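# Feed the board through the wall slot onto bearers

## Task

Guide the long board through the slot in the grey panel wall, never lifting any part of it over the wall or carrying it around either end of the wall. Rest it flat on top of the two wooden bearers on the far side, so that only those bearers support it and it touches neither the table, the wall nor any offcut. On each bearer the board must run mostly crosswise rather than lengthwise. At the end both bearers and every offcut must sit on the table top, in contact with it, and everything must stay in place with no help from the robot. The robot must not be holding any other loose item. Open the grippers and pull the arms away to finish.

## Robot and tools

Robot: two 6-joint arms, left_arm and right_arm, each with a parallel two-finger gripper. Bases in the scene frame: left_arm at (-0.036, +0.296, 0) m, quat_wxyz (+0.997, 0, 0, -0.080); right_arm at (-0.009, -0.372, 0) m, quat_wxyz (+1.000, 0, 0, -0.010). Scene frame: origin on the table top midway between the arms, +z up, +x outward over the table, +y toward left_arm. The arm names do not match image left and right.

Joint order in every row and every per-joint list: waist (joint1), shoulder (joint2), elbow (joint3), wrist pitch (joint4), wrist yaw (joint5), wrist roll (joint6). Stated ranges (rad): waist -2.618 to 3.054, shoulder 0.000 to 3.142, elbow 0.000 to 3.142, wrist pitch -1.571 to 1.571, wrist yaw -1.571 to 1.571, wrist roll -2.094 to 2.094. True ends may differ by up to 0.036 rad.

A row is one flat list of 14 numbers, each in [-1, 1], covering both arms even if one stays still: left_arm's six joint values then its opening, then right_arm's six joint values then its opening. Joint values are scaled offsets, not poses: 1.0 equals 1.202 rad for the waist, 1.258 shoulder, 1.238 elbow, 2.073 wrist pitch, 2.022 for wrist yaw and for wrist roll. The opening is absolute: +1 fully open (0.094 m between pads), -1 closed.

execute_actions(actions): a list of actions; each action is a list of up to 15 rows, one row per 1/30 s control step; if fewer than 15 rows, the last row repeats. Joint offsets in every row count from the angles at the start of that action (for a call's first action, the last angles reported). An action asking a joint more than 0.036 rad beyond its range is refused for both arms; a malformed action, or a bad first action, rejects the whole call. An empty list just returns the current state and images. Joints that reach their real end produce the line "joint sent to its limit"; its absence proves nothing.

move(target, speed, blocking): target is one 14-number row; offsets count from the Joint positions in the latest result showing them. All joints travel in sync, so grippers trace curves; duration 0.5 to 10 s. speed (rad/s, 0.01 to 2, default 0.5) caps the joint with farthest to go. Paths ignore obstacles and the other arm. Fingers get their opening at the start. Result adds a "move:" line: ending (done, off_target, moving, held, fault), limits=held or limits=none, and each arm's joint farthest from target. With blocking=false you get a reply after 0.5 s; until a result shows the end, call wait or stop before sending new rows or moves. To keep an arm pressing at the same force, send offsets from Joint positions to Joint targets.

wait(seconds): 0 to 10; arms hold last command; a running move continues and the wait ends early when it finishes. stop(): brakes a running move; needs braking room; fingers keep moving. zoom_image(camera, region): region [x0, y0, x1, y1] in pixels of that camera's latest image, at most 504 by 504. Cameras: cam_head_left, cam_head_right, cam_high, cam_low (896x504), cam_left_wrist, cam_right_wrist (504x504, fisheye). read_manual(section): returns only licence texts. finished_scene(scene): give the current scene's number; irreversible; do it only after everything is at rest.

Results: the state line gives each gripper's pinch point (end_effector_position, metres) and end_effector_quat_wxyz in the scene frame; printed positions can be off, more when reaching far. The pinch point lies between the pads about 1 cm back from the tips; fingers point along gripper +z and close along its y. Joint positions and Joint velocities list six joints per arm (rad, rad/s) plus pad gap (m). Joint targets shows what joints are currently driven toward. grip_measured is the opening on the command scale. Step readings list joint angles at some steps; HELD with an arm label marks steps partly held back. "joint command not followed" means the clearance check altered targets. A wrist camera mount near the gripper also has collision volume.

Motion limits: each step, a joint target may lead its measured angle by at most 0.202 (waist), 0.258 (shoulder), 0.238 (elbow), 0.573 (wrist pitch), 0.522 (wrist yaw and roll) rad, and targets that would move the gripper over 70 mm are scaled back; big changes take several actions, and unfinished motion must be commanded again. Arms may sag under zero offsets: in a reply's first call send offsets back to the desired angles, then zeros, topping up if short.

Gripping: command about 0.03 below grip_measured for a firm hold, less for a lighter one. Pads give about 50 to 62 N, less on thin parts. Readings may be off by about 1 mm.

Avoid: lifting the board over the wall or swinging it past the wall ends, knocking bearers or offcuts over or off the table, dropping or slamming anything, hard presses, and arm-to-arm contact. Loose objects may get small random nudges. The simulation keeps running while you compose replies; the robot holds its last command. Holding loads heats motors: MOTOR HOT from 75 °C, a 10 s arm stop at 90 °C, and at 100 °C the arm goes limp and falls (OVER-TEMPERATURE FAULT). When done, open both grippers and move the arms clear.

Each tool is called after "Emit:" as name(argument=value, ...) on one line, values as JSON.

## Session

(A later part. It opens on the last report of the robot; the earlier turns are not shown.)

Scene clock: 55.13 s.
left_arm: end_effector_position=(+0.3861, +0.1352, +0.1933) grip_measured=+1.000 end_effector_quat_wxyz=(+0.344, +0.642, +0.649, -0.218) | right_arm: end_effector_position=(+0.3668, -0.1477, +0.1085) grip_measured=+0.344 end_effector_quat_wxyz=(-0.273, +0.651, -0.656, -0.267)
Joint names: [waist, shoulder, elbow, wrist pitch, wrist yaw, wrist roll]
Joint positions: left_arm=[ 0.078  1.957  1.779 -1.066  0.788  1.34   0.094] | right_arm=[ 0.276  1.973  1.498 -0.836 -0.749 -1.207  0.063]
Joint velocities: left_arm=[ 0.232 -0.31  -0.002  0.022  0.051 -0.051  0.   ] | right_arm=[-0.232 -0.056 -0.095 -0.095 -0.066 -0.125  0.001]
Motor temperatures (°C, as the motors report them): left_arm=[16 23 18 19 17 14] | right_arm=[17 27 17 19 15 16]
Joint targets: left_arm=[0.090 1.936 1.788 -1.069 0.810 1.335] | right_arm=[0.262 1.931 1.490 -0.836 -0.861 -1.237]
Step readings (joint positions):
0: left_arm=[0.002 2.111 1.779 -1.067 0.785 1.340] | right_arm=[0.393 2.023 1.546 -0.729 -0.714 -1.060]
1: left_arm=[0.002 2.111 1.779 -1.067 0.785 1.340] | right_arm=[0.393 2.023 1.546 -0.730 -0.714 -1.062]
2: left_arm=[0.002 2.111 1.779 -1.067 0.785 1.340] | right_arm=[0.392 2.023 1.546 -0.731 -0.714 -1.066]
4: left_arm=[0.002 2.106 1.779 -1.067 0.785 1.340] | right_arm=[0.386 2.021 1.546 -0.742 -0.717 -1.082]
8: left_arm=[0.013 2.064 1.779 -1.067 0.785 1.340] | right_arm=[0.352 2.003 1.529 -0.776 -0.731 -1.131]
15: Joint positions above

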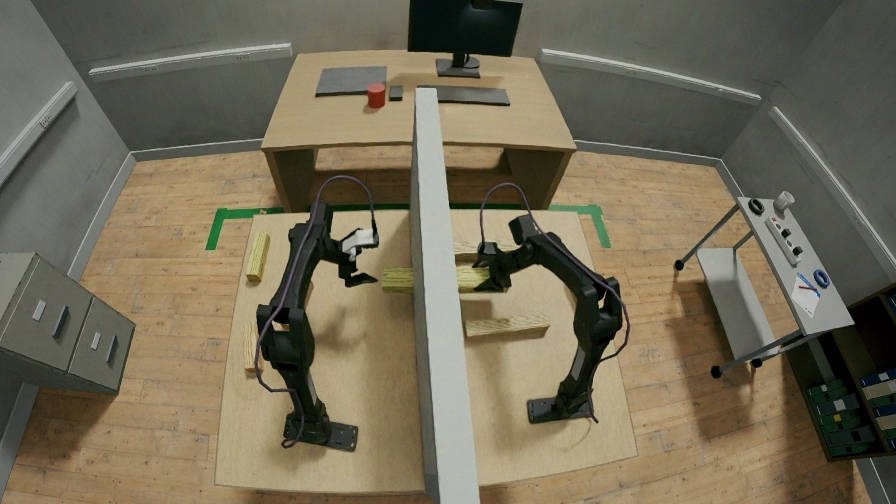

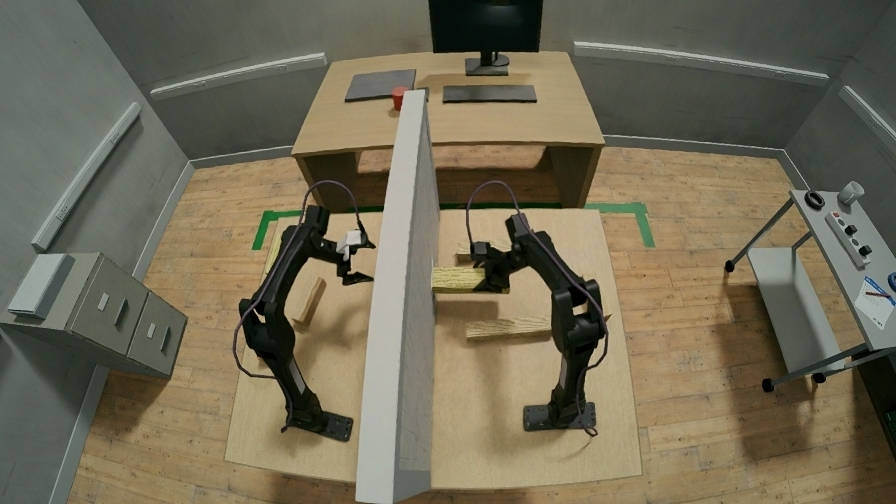

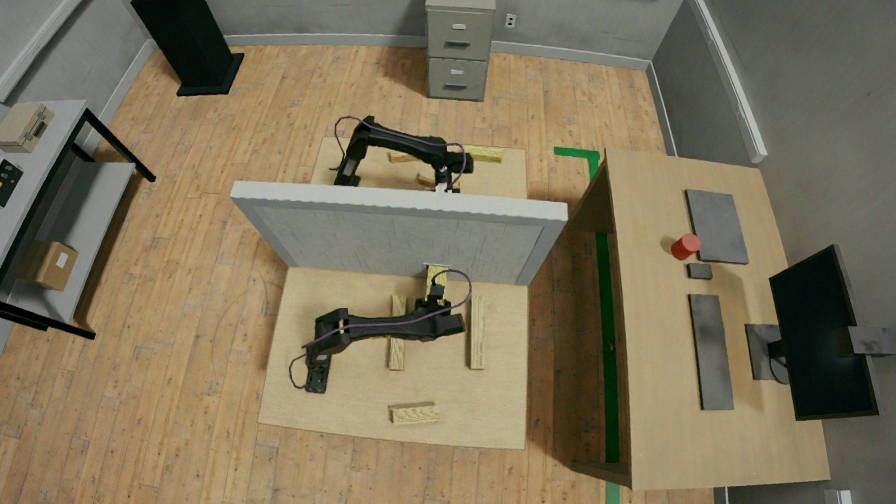

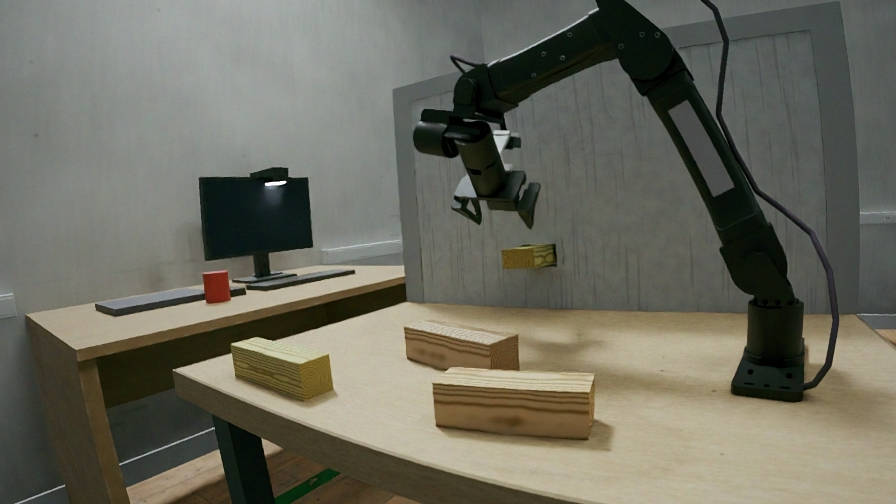

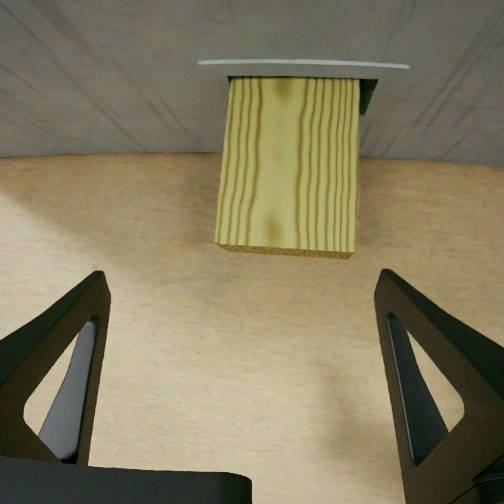

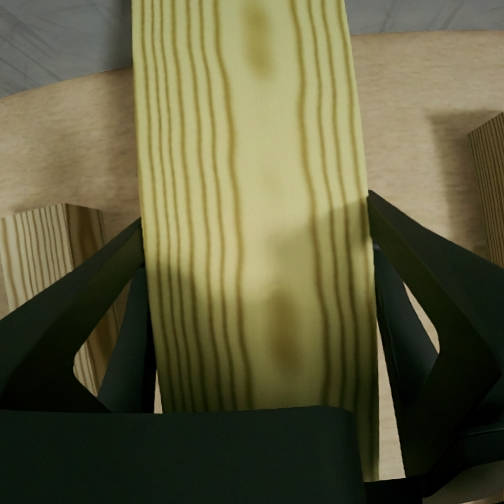

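Emit:
execute_actions(actions=[])

Scene clock: 55.83 s.
left_arm: end_effector_position=(+0.3872, +0.1407, +0.1985) grip_measured=+1.000 end_effector_quat_wxyz=(+0.350, +0.639, +0.651, -0.212) | right_arm: end_effector_position=(+0.3658, -0.1530, +0.1078) grip_measured=+0.344 end_effector_quat_wxyz=(-0.272, +0.652, -0.655, -0.268)
Joint names: [waist, shoulder, elbow, wrist pitch, wrist yaw, wrist roll]
Joint positions: left_arm=[ 0.091  1.945  1.779 -1.066  0.788  1.34   0.094] | right_arm=[ 0.263  1.971  1.493 -0.85  -0.753 -1.229  0.063]
Joint velocities: left_arm=[-0.002 -0.002 -0.002  0.051  0.022  0.081  0.   ] | right_arm=[-0.022  0.002 -0.017  0.022  0.007 -0.022  0.   ]
Motor temperatures (°C, as the motors report them): left_arm=[16 23 18 19 17 14] | right_arm=[17 27 17 19 15 16]
Joint targets: left_arm=[0.089 1.936 1.788 -1.069 0.810 1.335] | right_arm=[0.262 1.931 1.490 -0.836 -0.861 -1.237]

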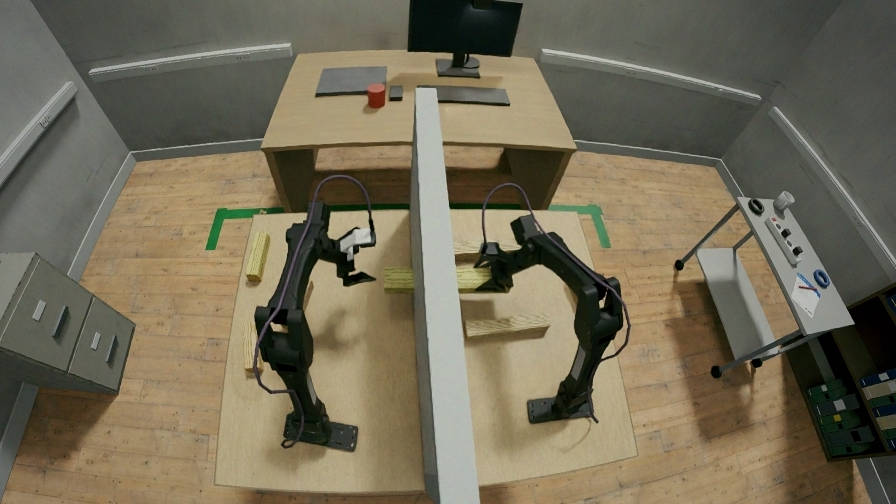

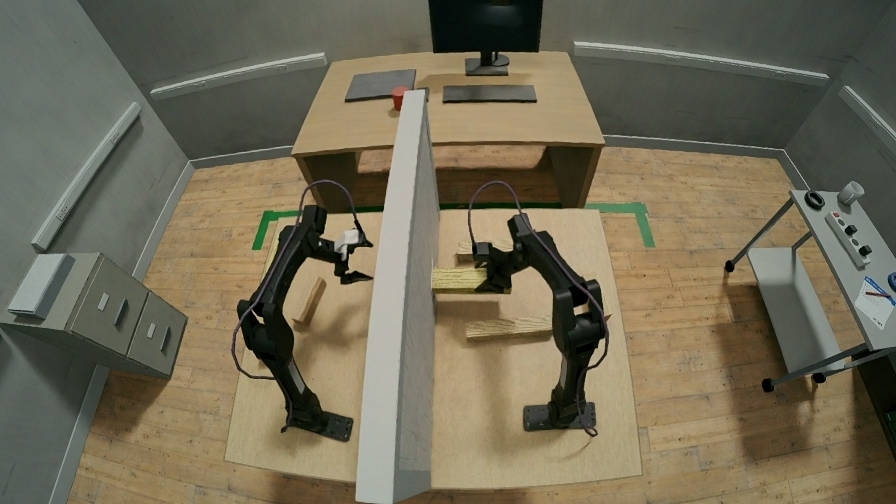

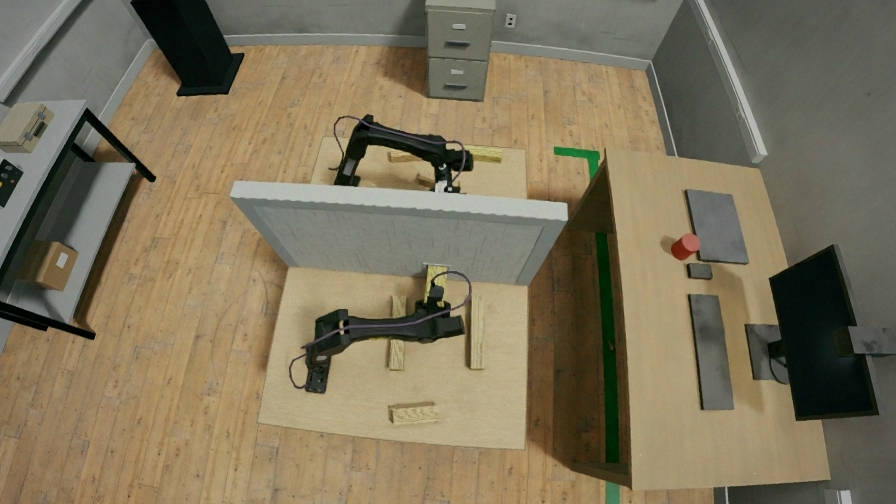

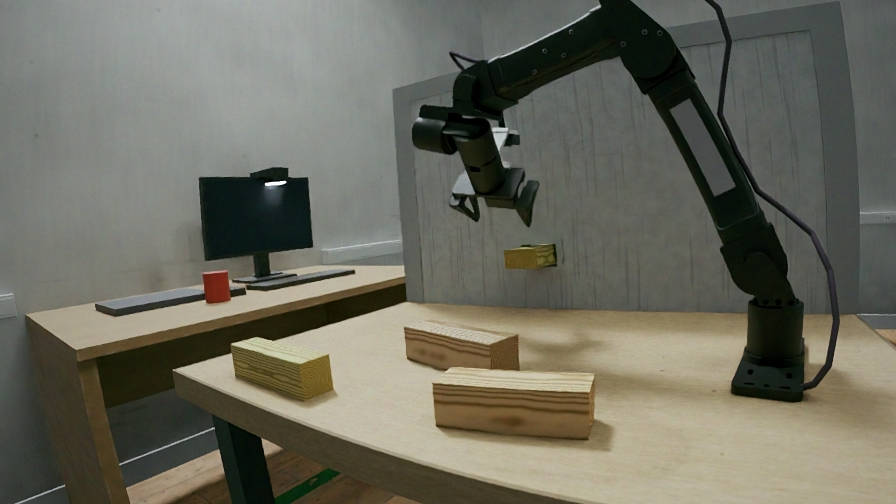

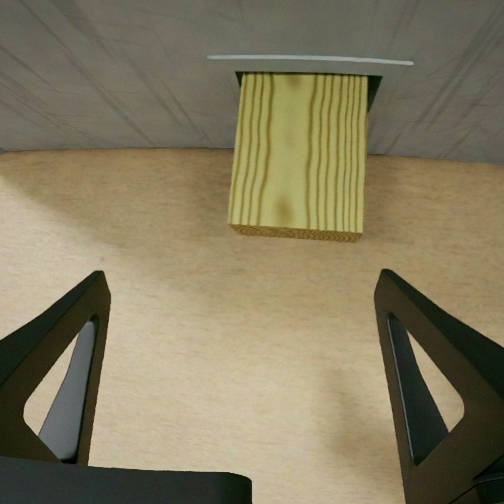

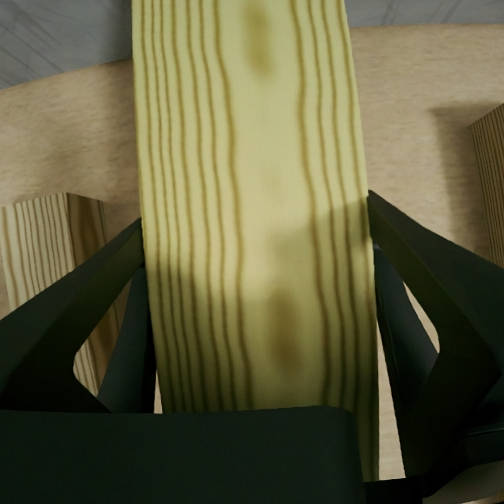

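Emit:
zoom_image(camera="cam_low", region=[440, 200, 620, 320])

Emit:
zoom_image(camera="cam_left_wrist", region=[180, 30, 440, 250])

Region (440, 200, 620, 320) of cam_low's 896x504 image, scaled by 2.800, with more detail than that image has.

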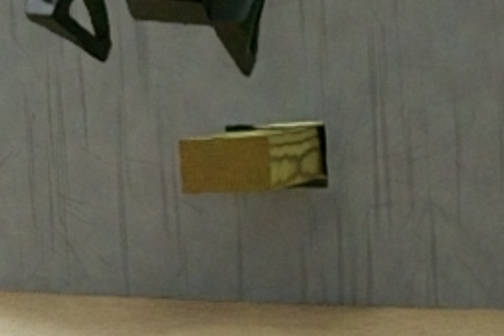

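Region (180, 30, 440, 250) of cam_left_wrist's 504x504 image, scaled by 1.938, with more detail than that image has; it fills the top 426 rows of this view, and the rest is white.

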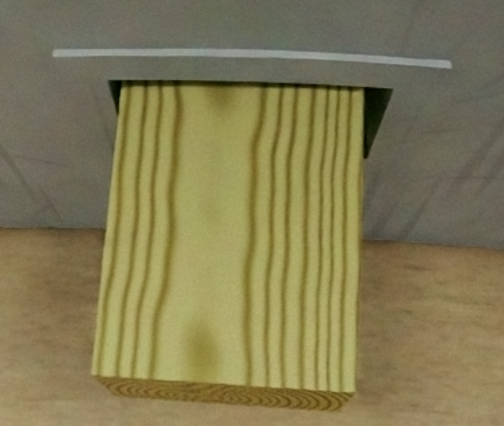

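Emit:
zoom_image(camera="cam_low", region=[495, 235, 567, 277])

Region (495, 235, 567, 277) of cam_low's 896x504 image, scaled by 7.000, with more detail than that image has; it fills the top 294 rows of this view, and the rest is white.

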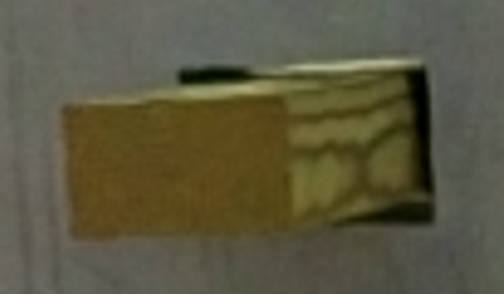

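Emit:
execute_actions(actions=[[[-0.0017,-0.0072,0.0073,-0.0014,0.0109,-0.0025,1,-0.00873,-0.0318,-0.00242,0.00037,-0.05487,-0.0128,0.2],[-0.0017,-0.0072,0.0073,-0.0014,0.0109,-0.0025,1,-0.01664,-0.03189,-0.00242,-0.00602,-0.05633,-0.02164,0.2],[-0.0017,-0.0072,0.0073,-0.0014,0.0109,-0.0025,1,-0.02454,-0.03207,-0.00242,-0.0124,-0.05779,-0.03048,0.2],[-0.0017,-0.0072,0.0073,-0.0014,0.0109,-0.0025,1,-0.03245,-0.03226,-0.00242,-0.01879,-0.05925,-0.03932,0.2],[-0.0017,-0.0072,0.0073,-0.0014,0.0109,-0.0025,1,-0.04035,-0.03244,-0.00242,-0.02517,-0.06071,-0.04817,0.2],[-0.0017,-0.0072,0.0073,-0.0014,0.0109,-0.0025,1,-0.04825,-0.03262,-0.00242,-0.03155,-0.06216,-0.05701,0.2],[-0.0017,-0.0072,0.0073,-0.0014,0.0109,-0.0025,1,-0.05616,-0.03281,-0.00242,-0.03794,-0.06362,-0.06585,0.2],[-0.0017,-0.0072,0.0073,-0.0014,0.0109,-0.0025,1,-0.06406,-0.03299,-0.00242,-0.04432,-0.06508,-0.07469,0.2],[-0.0017,-0.0072,0.0073,-0.0014,0.0109,-0.0025,1,-0.07197,-0.03317,-0.00242,-0.05071,-0.06654,-0.08353,0.2],[-0.0017,-0.0072,0.0073,-0.0014,0.0109,-0.0025,1,-0.07987,-0.03336,-0.00242,-0.05709,-0.068,-0.09237,0.2],[-0.0017,-0.0072,0.0073,-0.0014,0.0109,-0.0025,1,-0.08777,-0.03354,-0.00242,-0.06347,-0.068,-0.09679,0.2],[-0.0017,-0.0072,0.0073,-0.0014,0.0109,-0.0025,1,-0.09568,-0.03372,-0.00242,-0.06667,-0.068,-0.09679,0.2],[-0.0017,-0.0072,0.0073,-0.0014,0.0109,-0.0025,1,-0.10358,-0.03391,-0.00242,-0.06667,-0.068,-0.09679,0.2],[-0.0017,-0.0072,0.0073,-0.0014,0.0109,-0.0025,1,-0.11148,-0.03409,-0.00242,-0.06667,-0.068,-0.09679,0.2],[-0.0017,-0.0072,0.0073,-0.0014,0.0109,-0.0025,1,-0.11148,-0.03418,-0.00242,-0.06667,-0.068,-0.09679,0.2]]])

Scene clock: 60.47 s.
left_arm: end_effector_position=(+0.3872, +0.1407, +0.1985) grip_measured=+1.000 end_effector_quat_wxyz=(+0.350, +0.639, +0.651, -0.212) | right_arm: end_effector_position=(+0.3652, -0.1997, +0.1061) grip_measured=+0.344 end_effector_quat_wxyz=(-0.270, +0.652, -0.655, -0.269)
Joint names: [waist, shoulder, elbow, wrist pitch, wrist yaw, wrist roll]
Joint positions: left_arm=[ 0.091  1.945  1.779 -1.066  0.788  1.34   0.094] | right_arm=[ 0.142  1.971  1.493 -0.97  -0.774 -1.394  0.063]
Joint velocities: left_arm=[-0.002  0.007 -0.007 -0.095 -0.051  0.007  0.   ] | right_arm=[-0.237  0.002 -0.002 -0.125 -0.007 -0.198 -0.   ]
Motor temperatures (°C, as the motors report them): left_arm=[16 23 18 19 17 14] | right_arm=[17 28 17 19 16 16]
Joint targets: left_arm=[0.089 1.936 1.789 -1.069 0.810 1.335] | right_arm=[0.129 1.928 1.490 -0.988 -0.890 -1.425]
Step readings (joint positions):
0: left_arm=[0.091 1.945 1.779 -1.066 0.788 1.340] | right_arm=[0.263 1.971 1.493 -0.850 -0.753 -1.229]
1: left_arm=[0.091 1.945 1.779 -1.066 0.788 1.340] | right_arm=[0.263 1.971 1.493 -0.850 -0.753 -1.232]
2: left_arm=[0.091 1.945 1.779 -1.066 0.788 1.340] | right_arm=[0.262 1.971 1.493 -0.853 -0.754 -1.238]
4: left_arm=[0.091 1.945 1.779 -1.066 0.788 1.340] | right_arm=[0.254 1.971 1.493 -0.866 -0.760 -1.258]
8: left_arm=[0.091 1.945 1.779 -1.066 0.788 1.340] | right_arm=[0.217 1.971 1.493 -0.905 -0.770 -1.312]
15: Joint positions above

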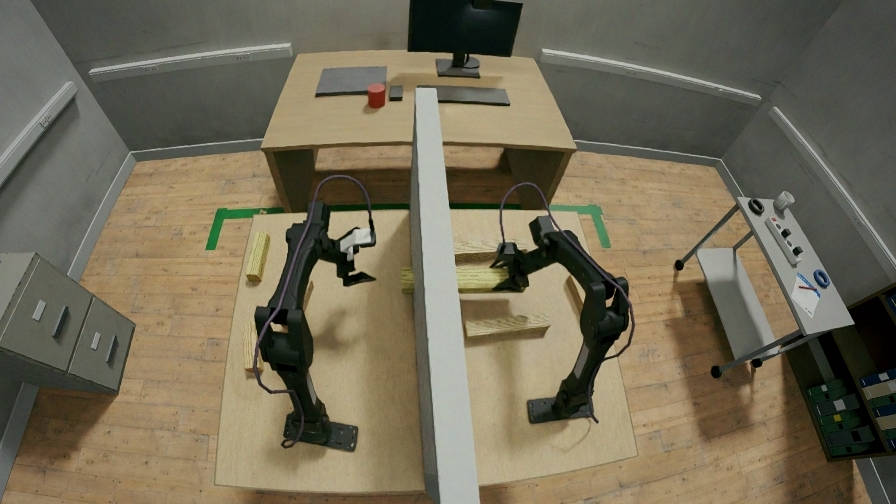

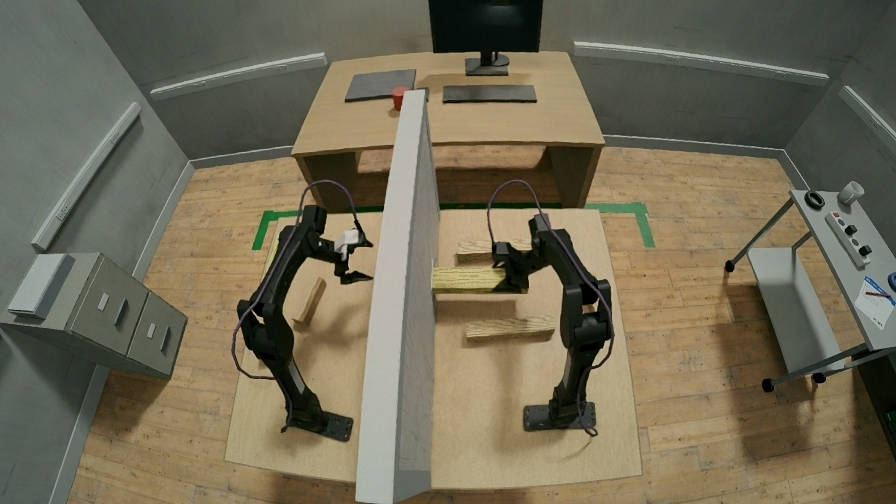

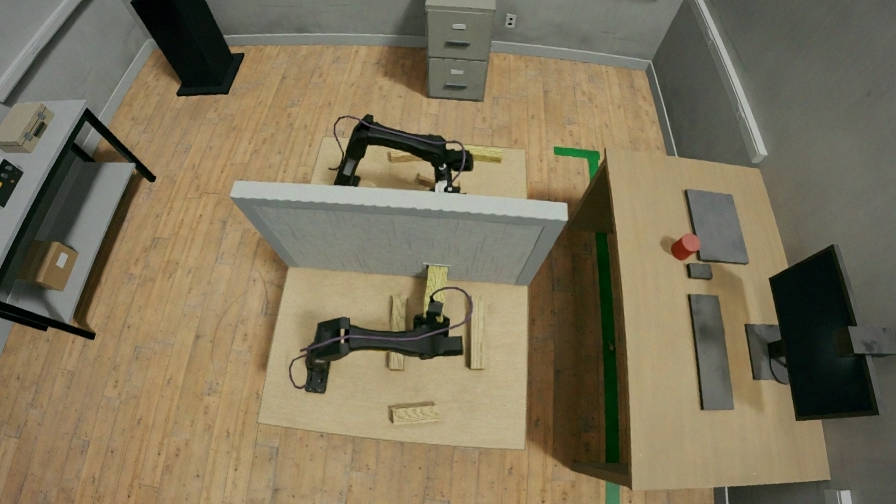

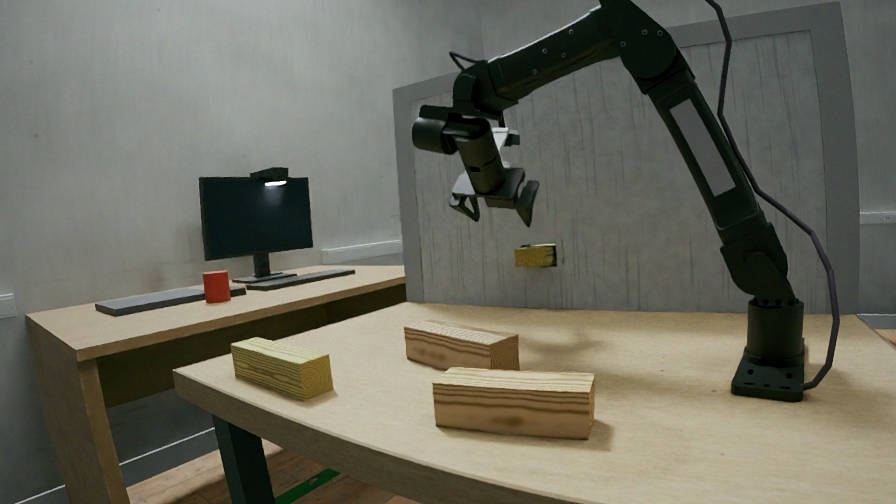

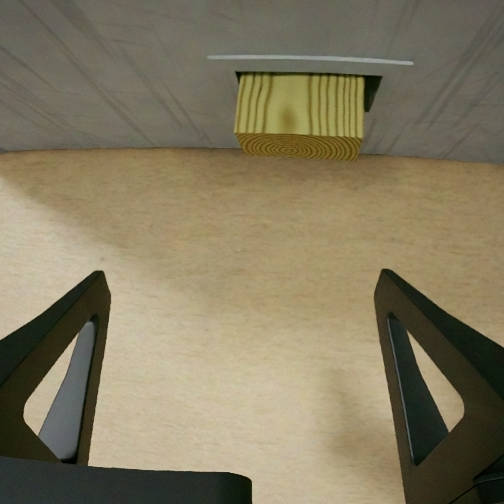

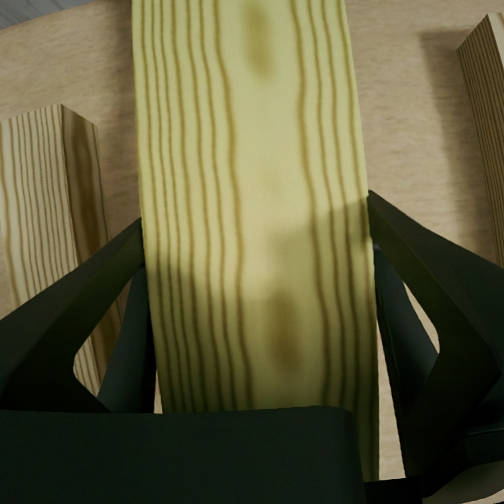

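Emit:
execute_actions(actions=[])

Scene clock: 60.57 s.
left_arm: end_effector_position=(+0.3872, +0.1407, +0.1985) grip_measured=+1.000 end_effector_quat_wxyz=(+0.350, +0.639, +0.651, -0.212) | right_arm: end_effector_position=(+0.3657, -0.2047, +0.1059) grip_measured=+0.344 end_effector_quat_wxyz=(-0.270, +0.651, -0.657, -0.268)
Joint names: [waist, shoulder, elbow, wrist pitch, wrist yaw, wrist roll]
Joint positions: left_arm=[ 0.091  1.945  1.779 -1.066  0.788  1.34   0.094] | right_arm=[ 0.13   1.971  1.493 -0.979 -0.774 -1.406  0.063]
Joint velocities: left_arm=[ 0.007 -0.012 -0.012  0.066  0.007  0.022  0.   ] | right_arm=[-0.012 -0.007 -0.002 -0.066  0.007 -0.081 -0.   ]
Motor temperatures (°C, as the motors report them): left_arm=[16 23 18 19 17 14] | right_arm=[17 28 17 19 16 16]
Joint targets: left_arm=[0.089 1.936 1.789 -1.069 0.810 1.335] | right_arm=[0.129 1.928 1.490 -0.988 -0.890 -1.425]

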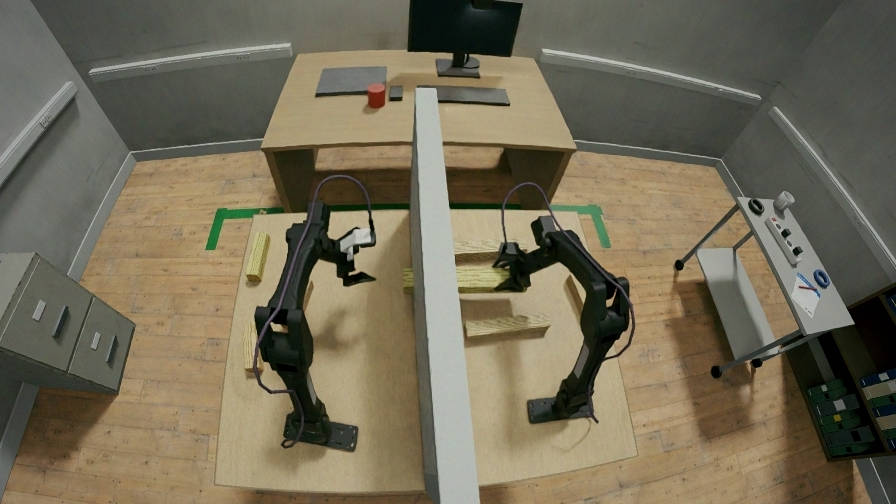

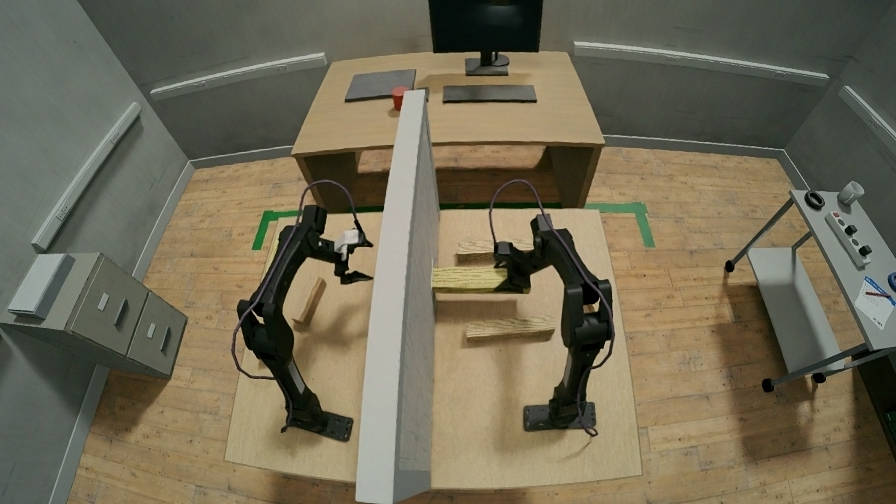

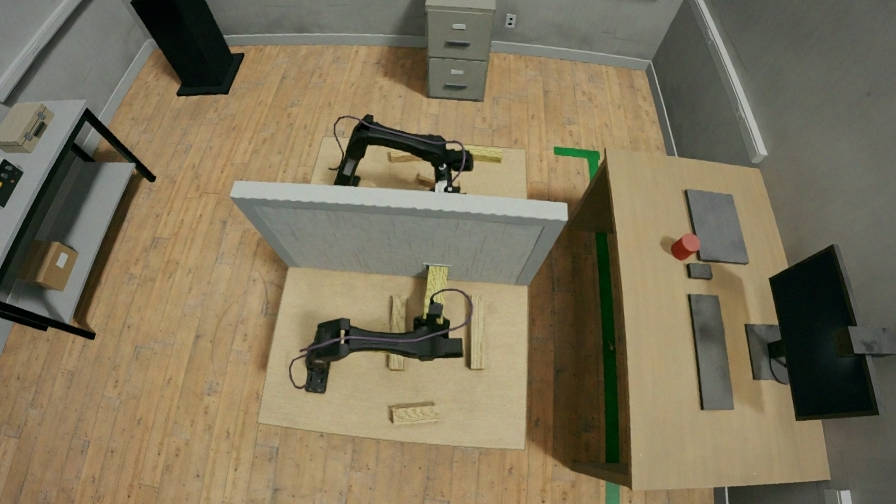

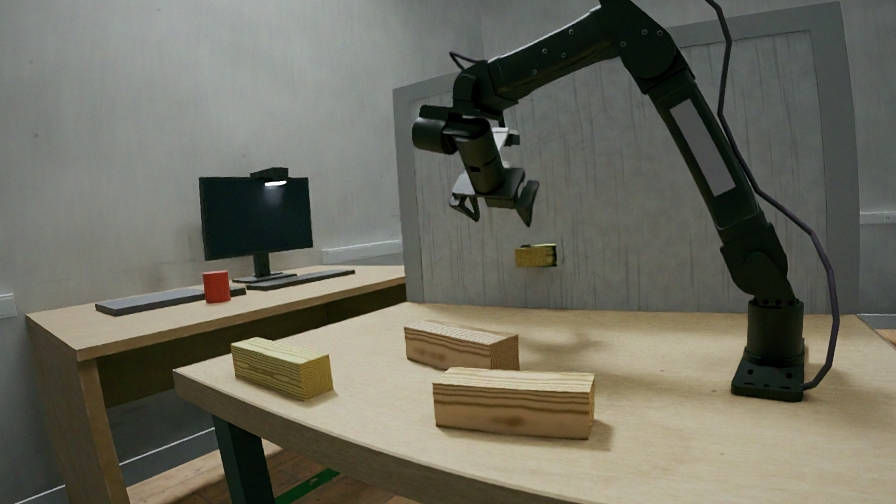

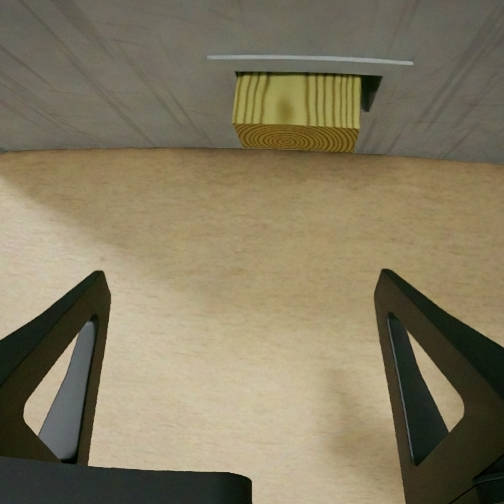

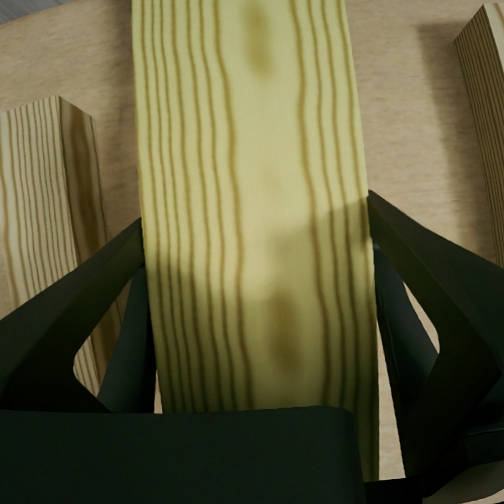

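Emit:
wait(seconds=0.3)

Emit:
zoom_image(camera="cam_low", region=[495, 235, 567, 277])

Emit:
zoom_image(camera="cam_left_wrist", region=[180, 30, 440, 250])

Scene clock: 61.07 s.
left_arm: end_effector_position=(+0.3872, +0.1407, +0.1985) grip_measured=+1.000 end_effector_quat_wxyz=(+0.350, +0.639, +0.651, -0.212) | right_arm: end_effector_position=(+0.3642, -0.2045, +0.1061) grip_measured=+0.344 end_effector_quat_wxyz=(-0.270, +0.653, -0.654, -0.270)
Joint names: [waist, shoulder, elbow, wrist pitch, wrist yaw, wrist roll]
Joint positions: left_arm=[ 0.091  1.945  1.779 -1.066  0.788  1.34   0.094] | right_arm=[ 0.13   1.971  1.493 -0.986 -0.777 -1.418  0.063]
Joint velocities: left_arm=[-0.007 -0.002 -0.017 -0.037  0.051  0.022  0.   ] | right_arm=[-0.012 -0.002 -0.027 -0.11   0.007 -0.007  0.   ]
Motor temperatures (°C, as the motors report them): left_arm=[16 23 18 19 17 14] | right_arm=[17 28 17 19 16 16]
Joint targets: left_arm=[0.089 1.936 1.789 -1.069 0.810 1.335] | right_arm=[0.129 1.928 1.490 -0.988 -0.890 -1.425]
wait: 0.30 s; at rest by 0.23 s

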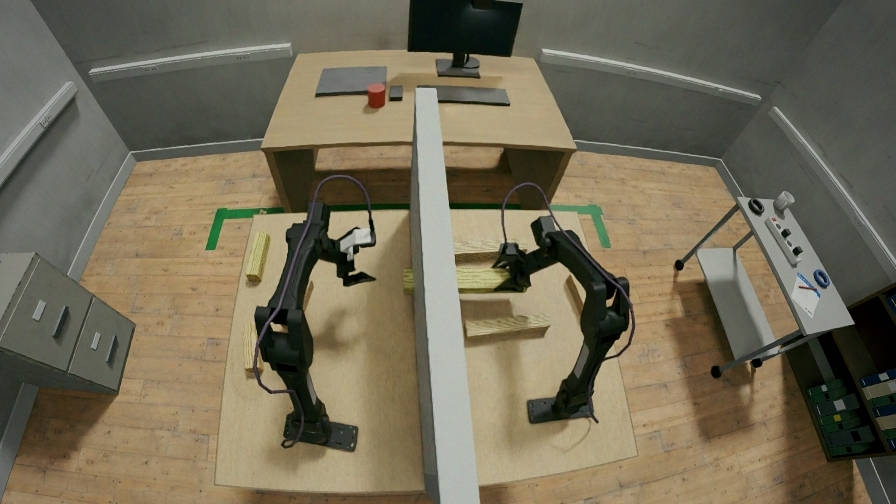

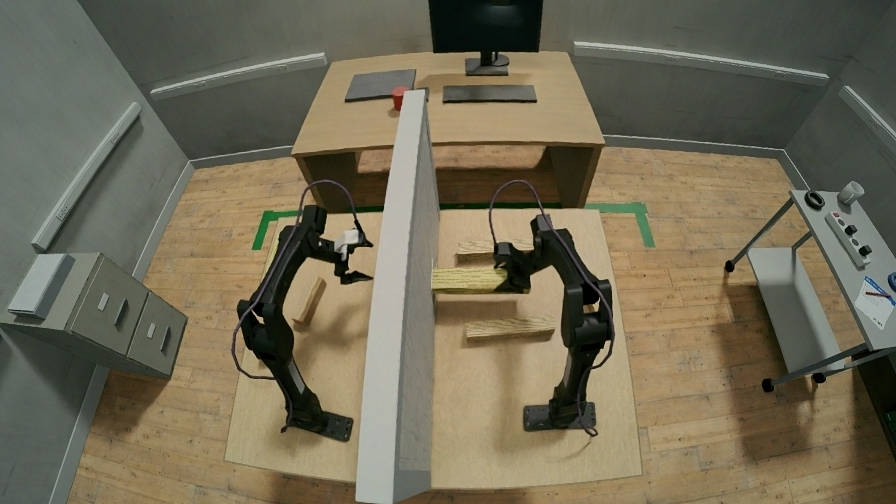

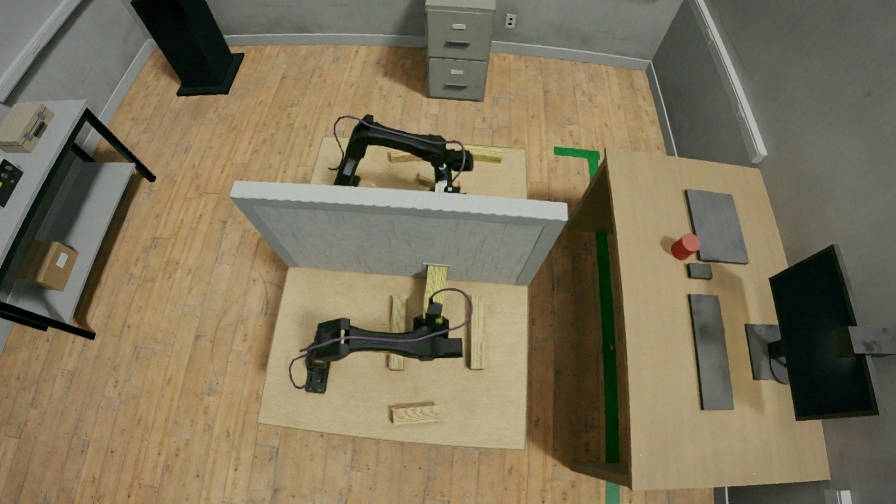

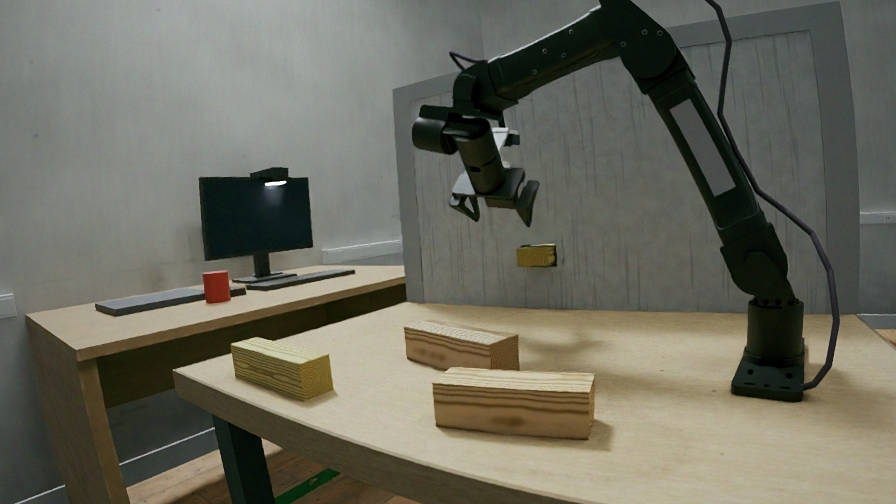

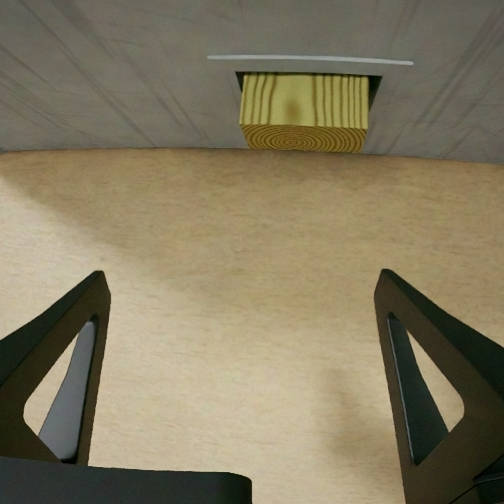

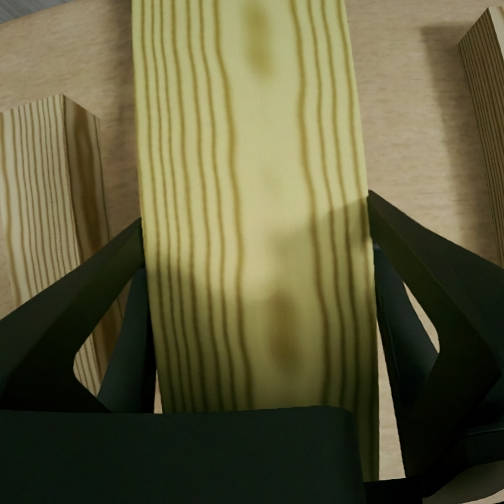

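Region (495, 235, 567, 277) of cam_low's 896x504 image, scaled by 7.000, with more detail than that image has; it fills the top 294 rows of this view, and the rest is white.

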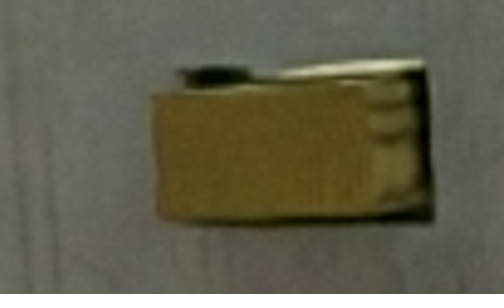

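Region (180, 30, 440, 250) of cam_left_wrist's 504x504 image, scaled by 1.938, with more detail than that image has; it fills the top 426 rows of this view, and the rest is white.

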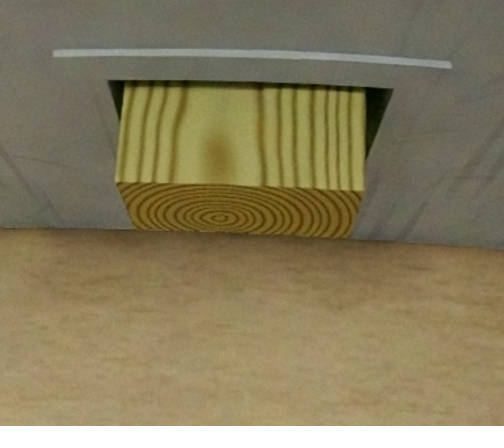

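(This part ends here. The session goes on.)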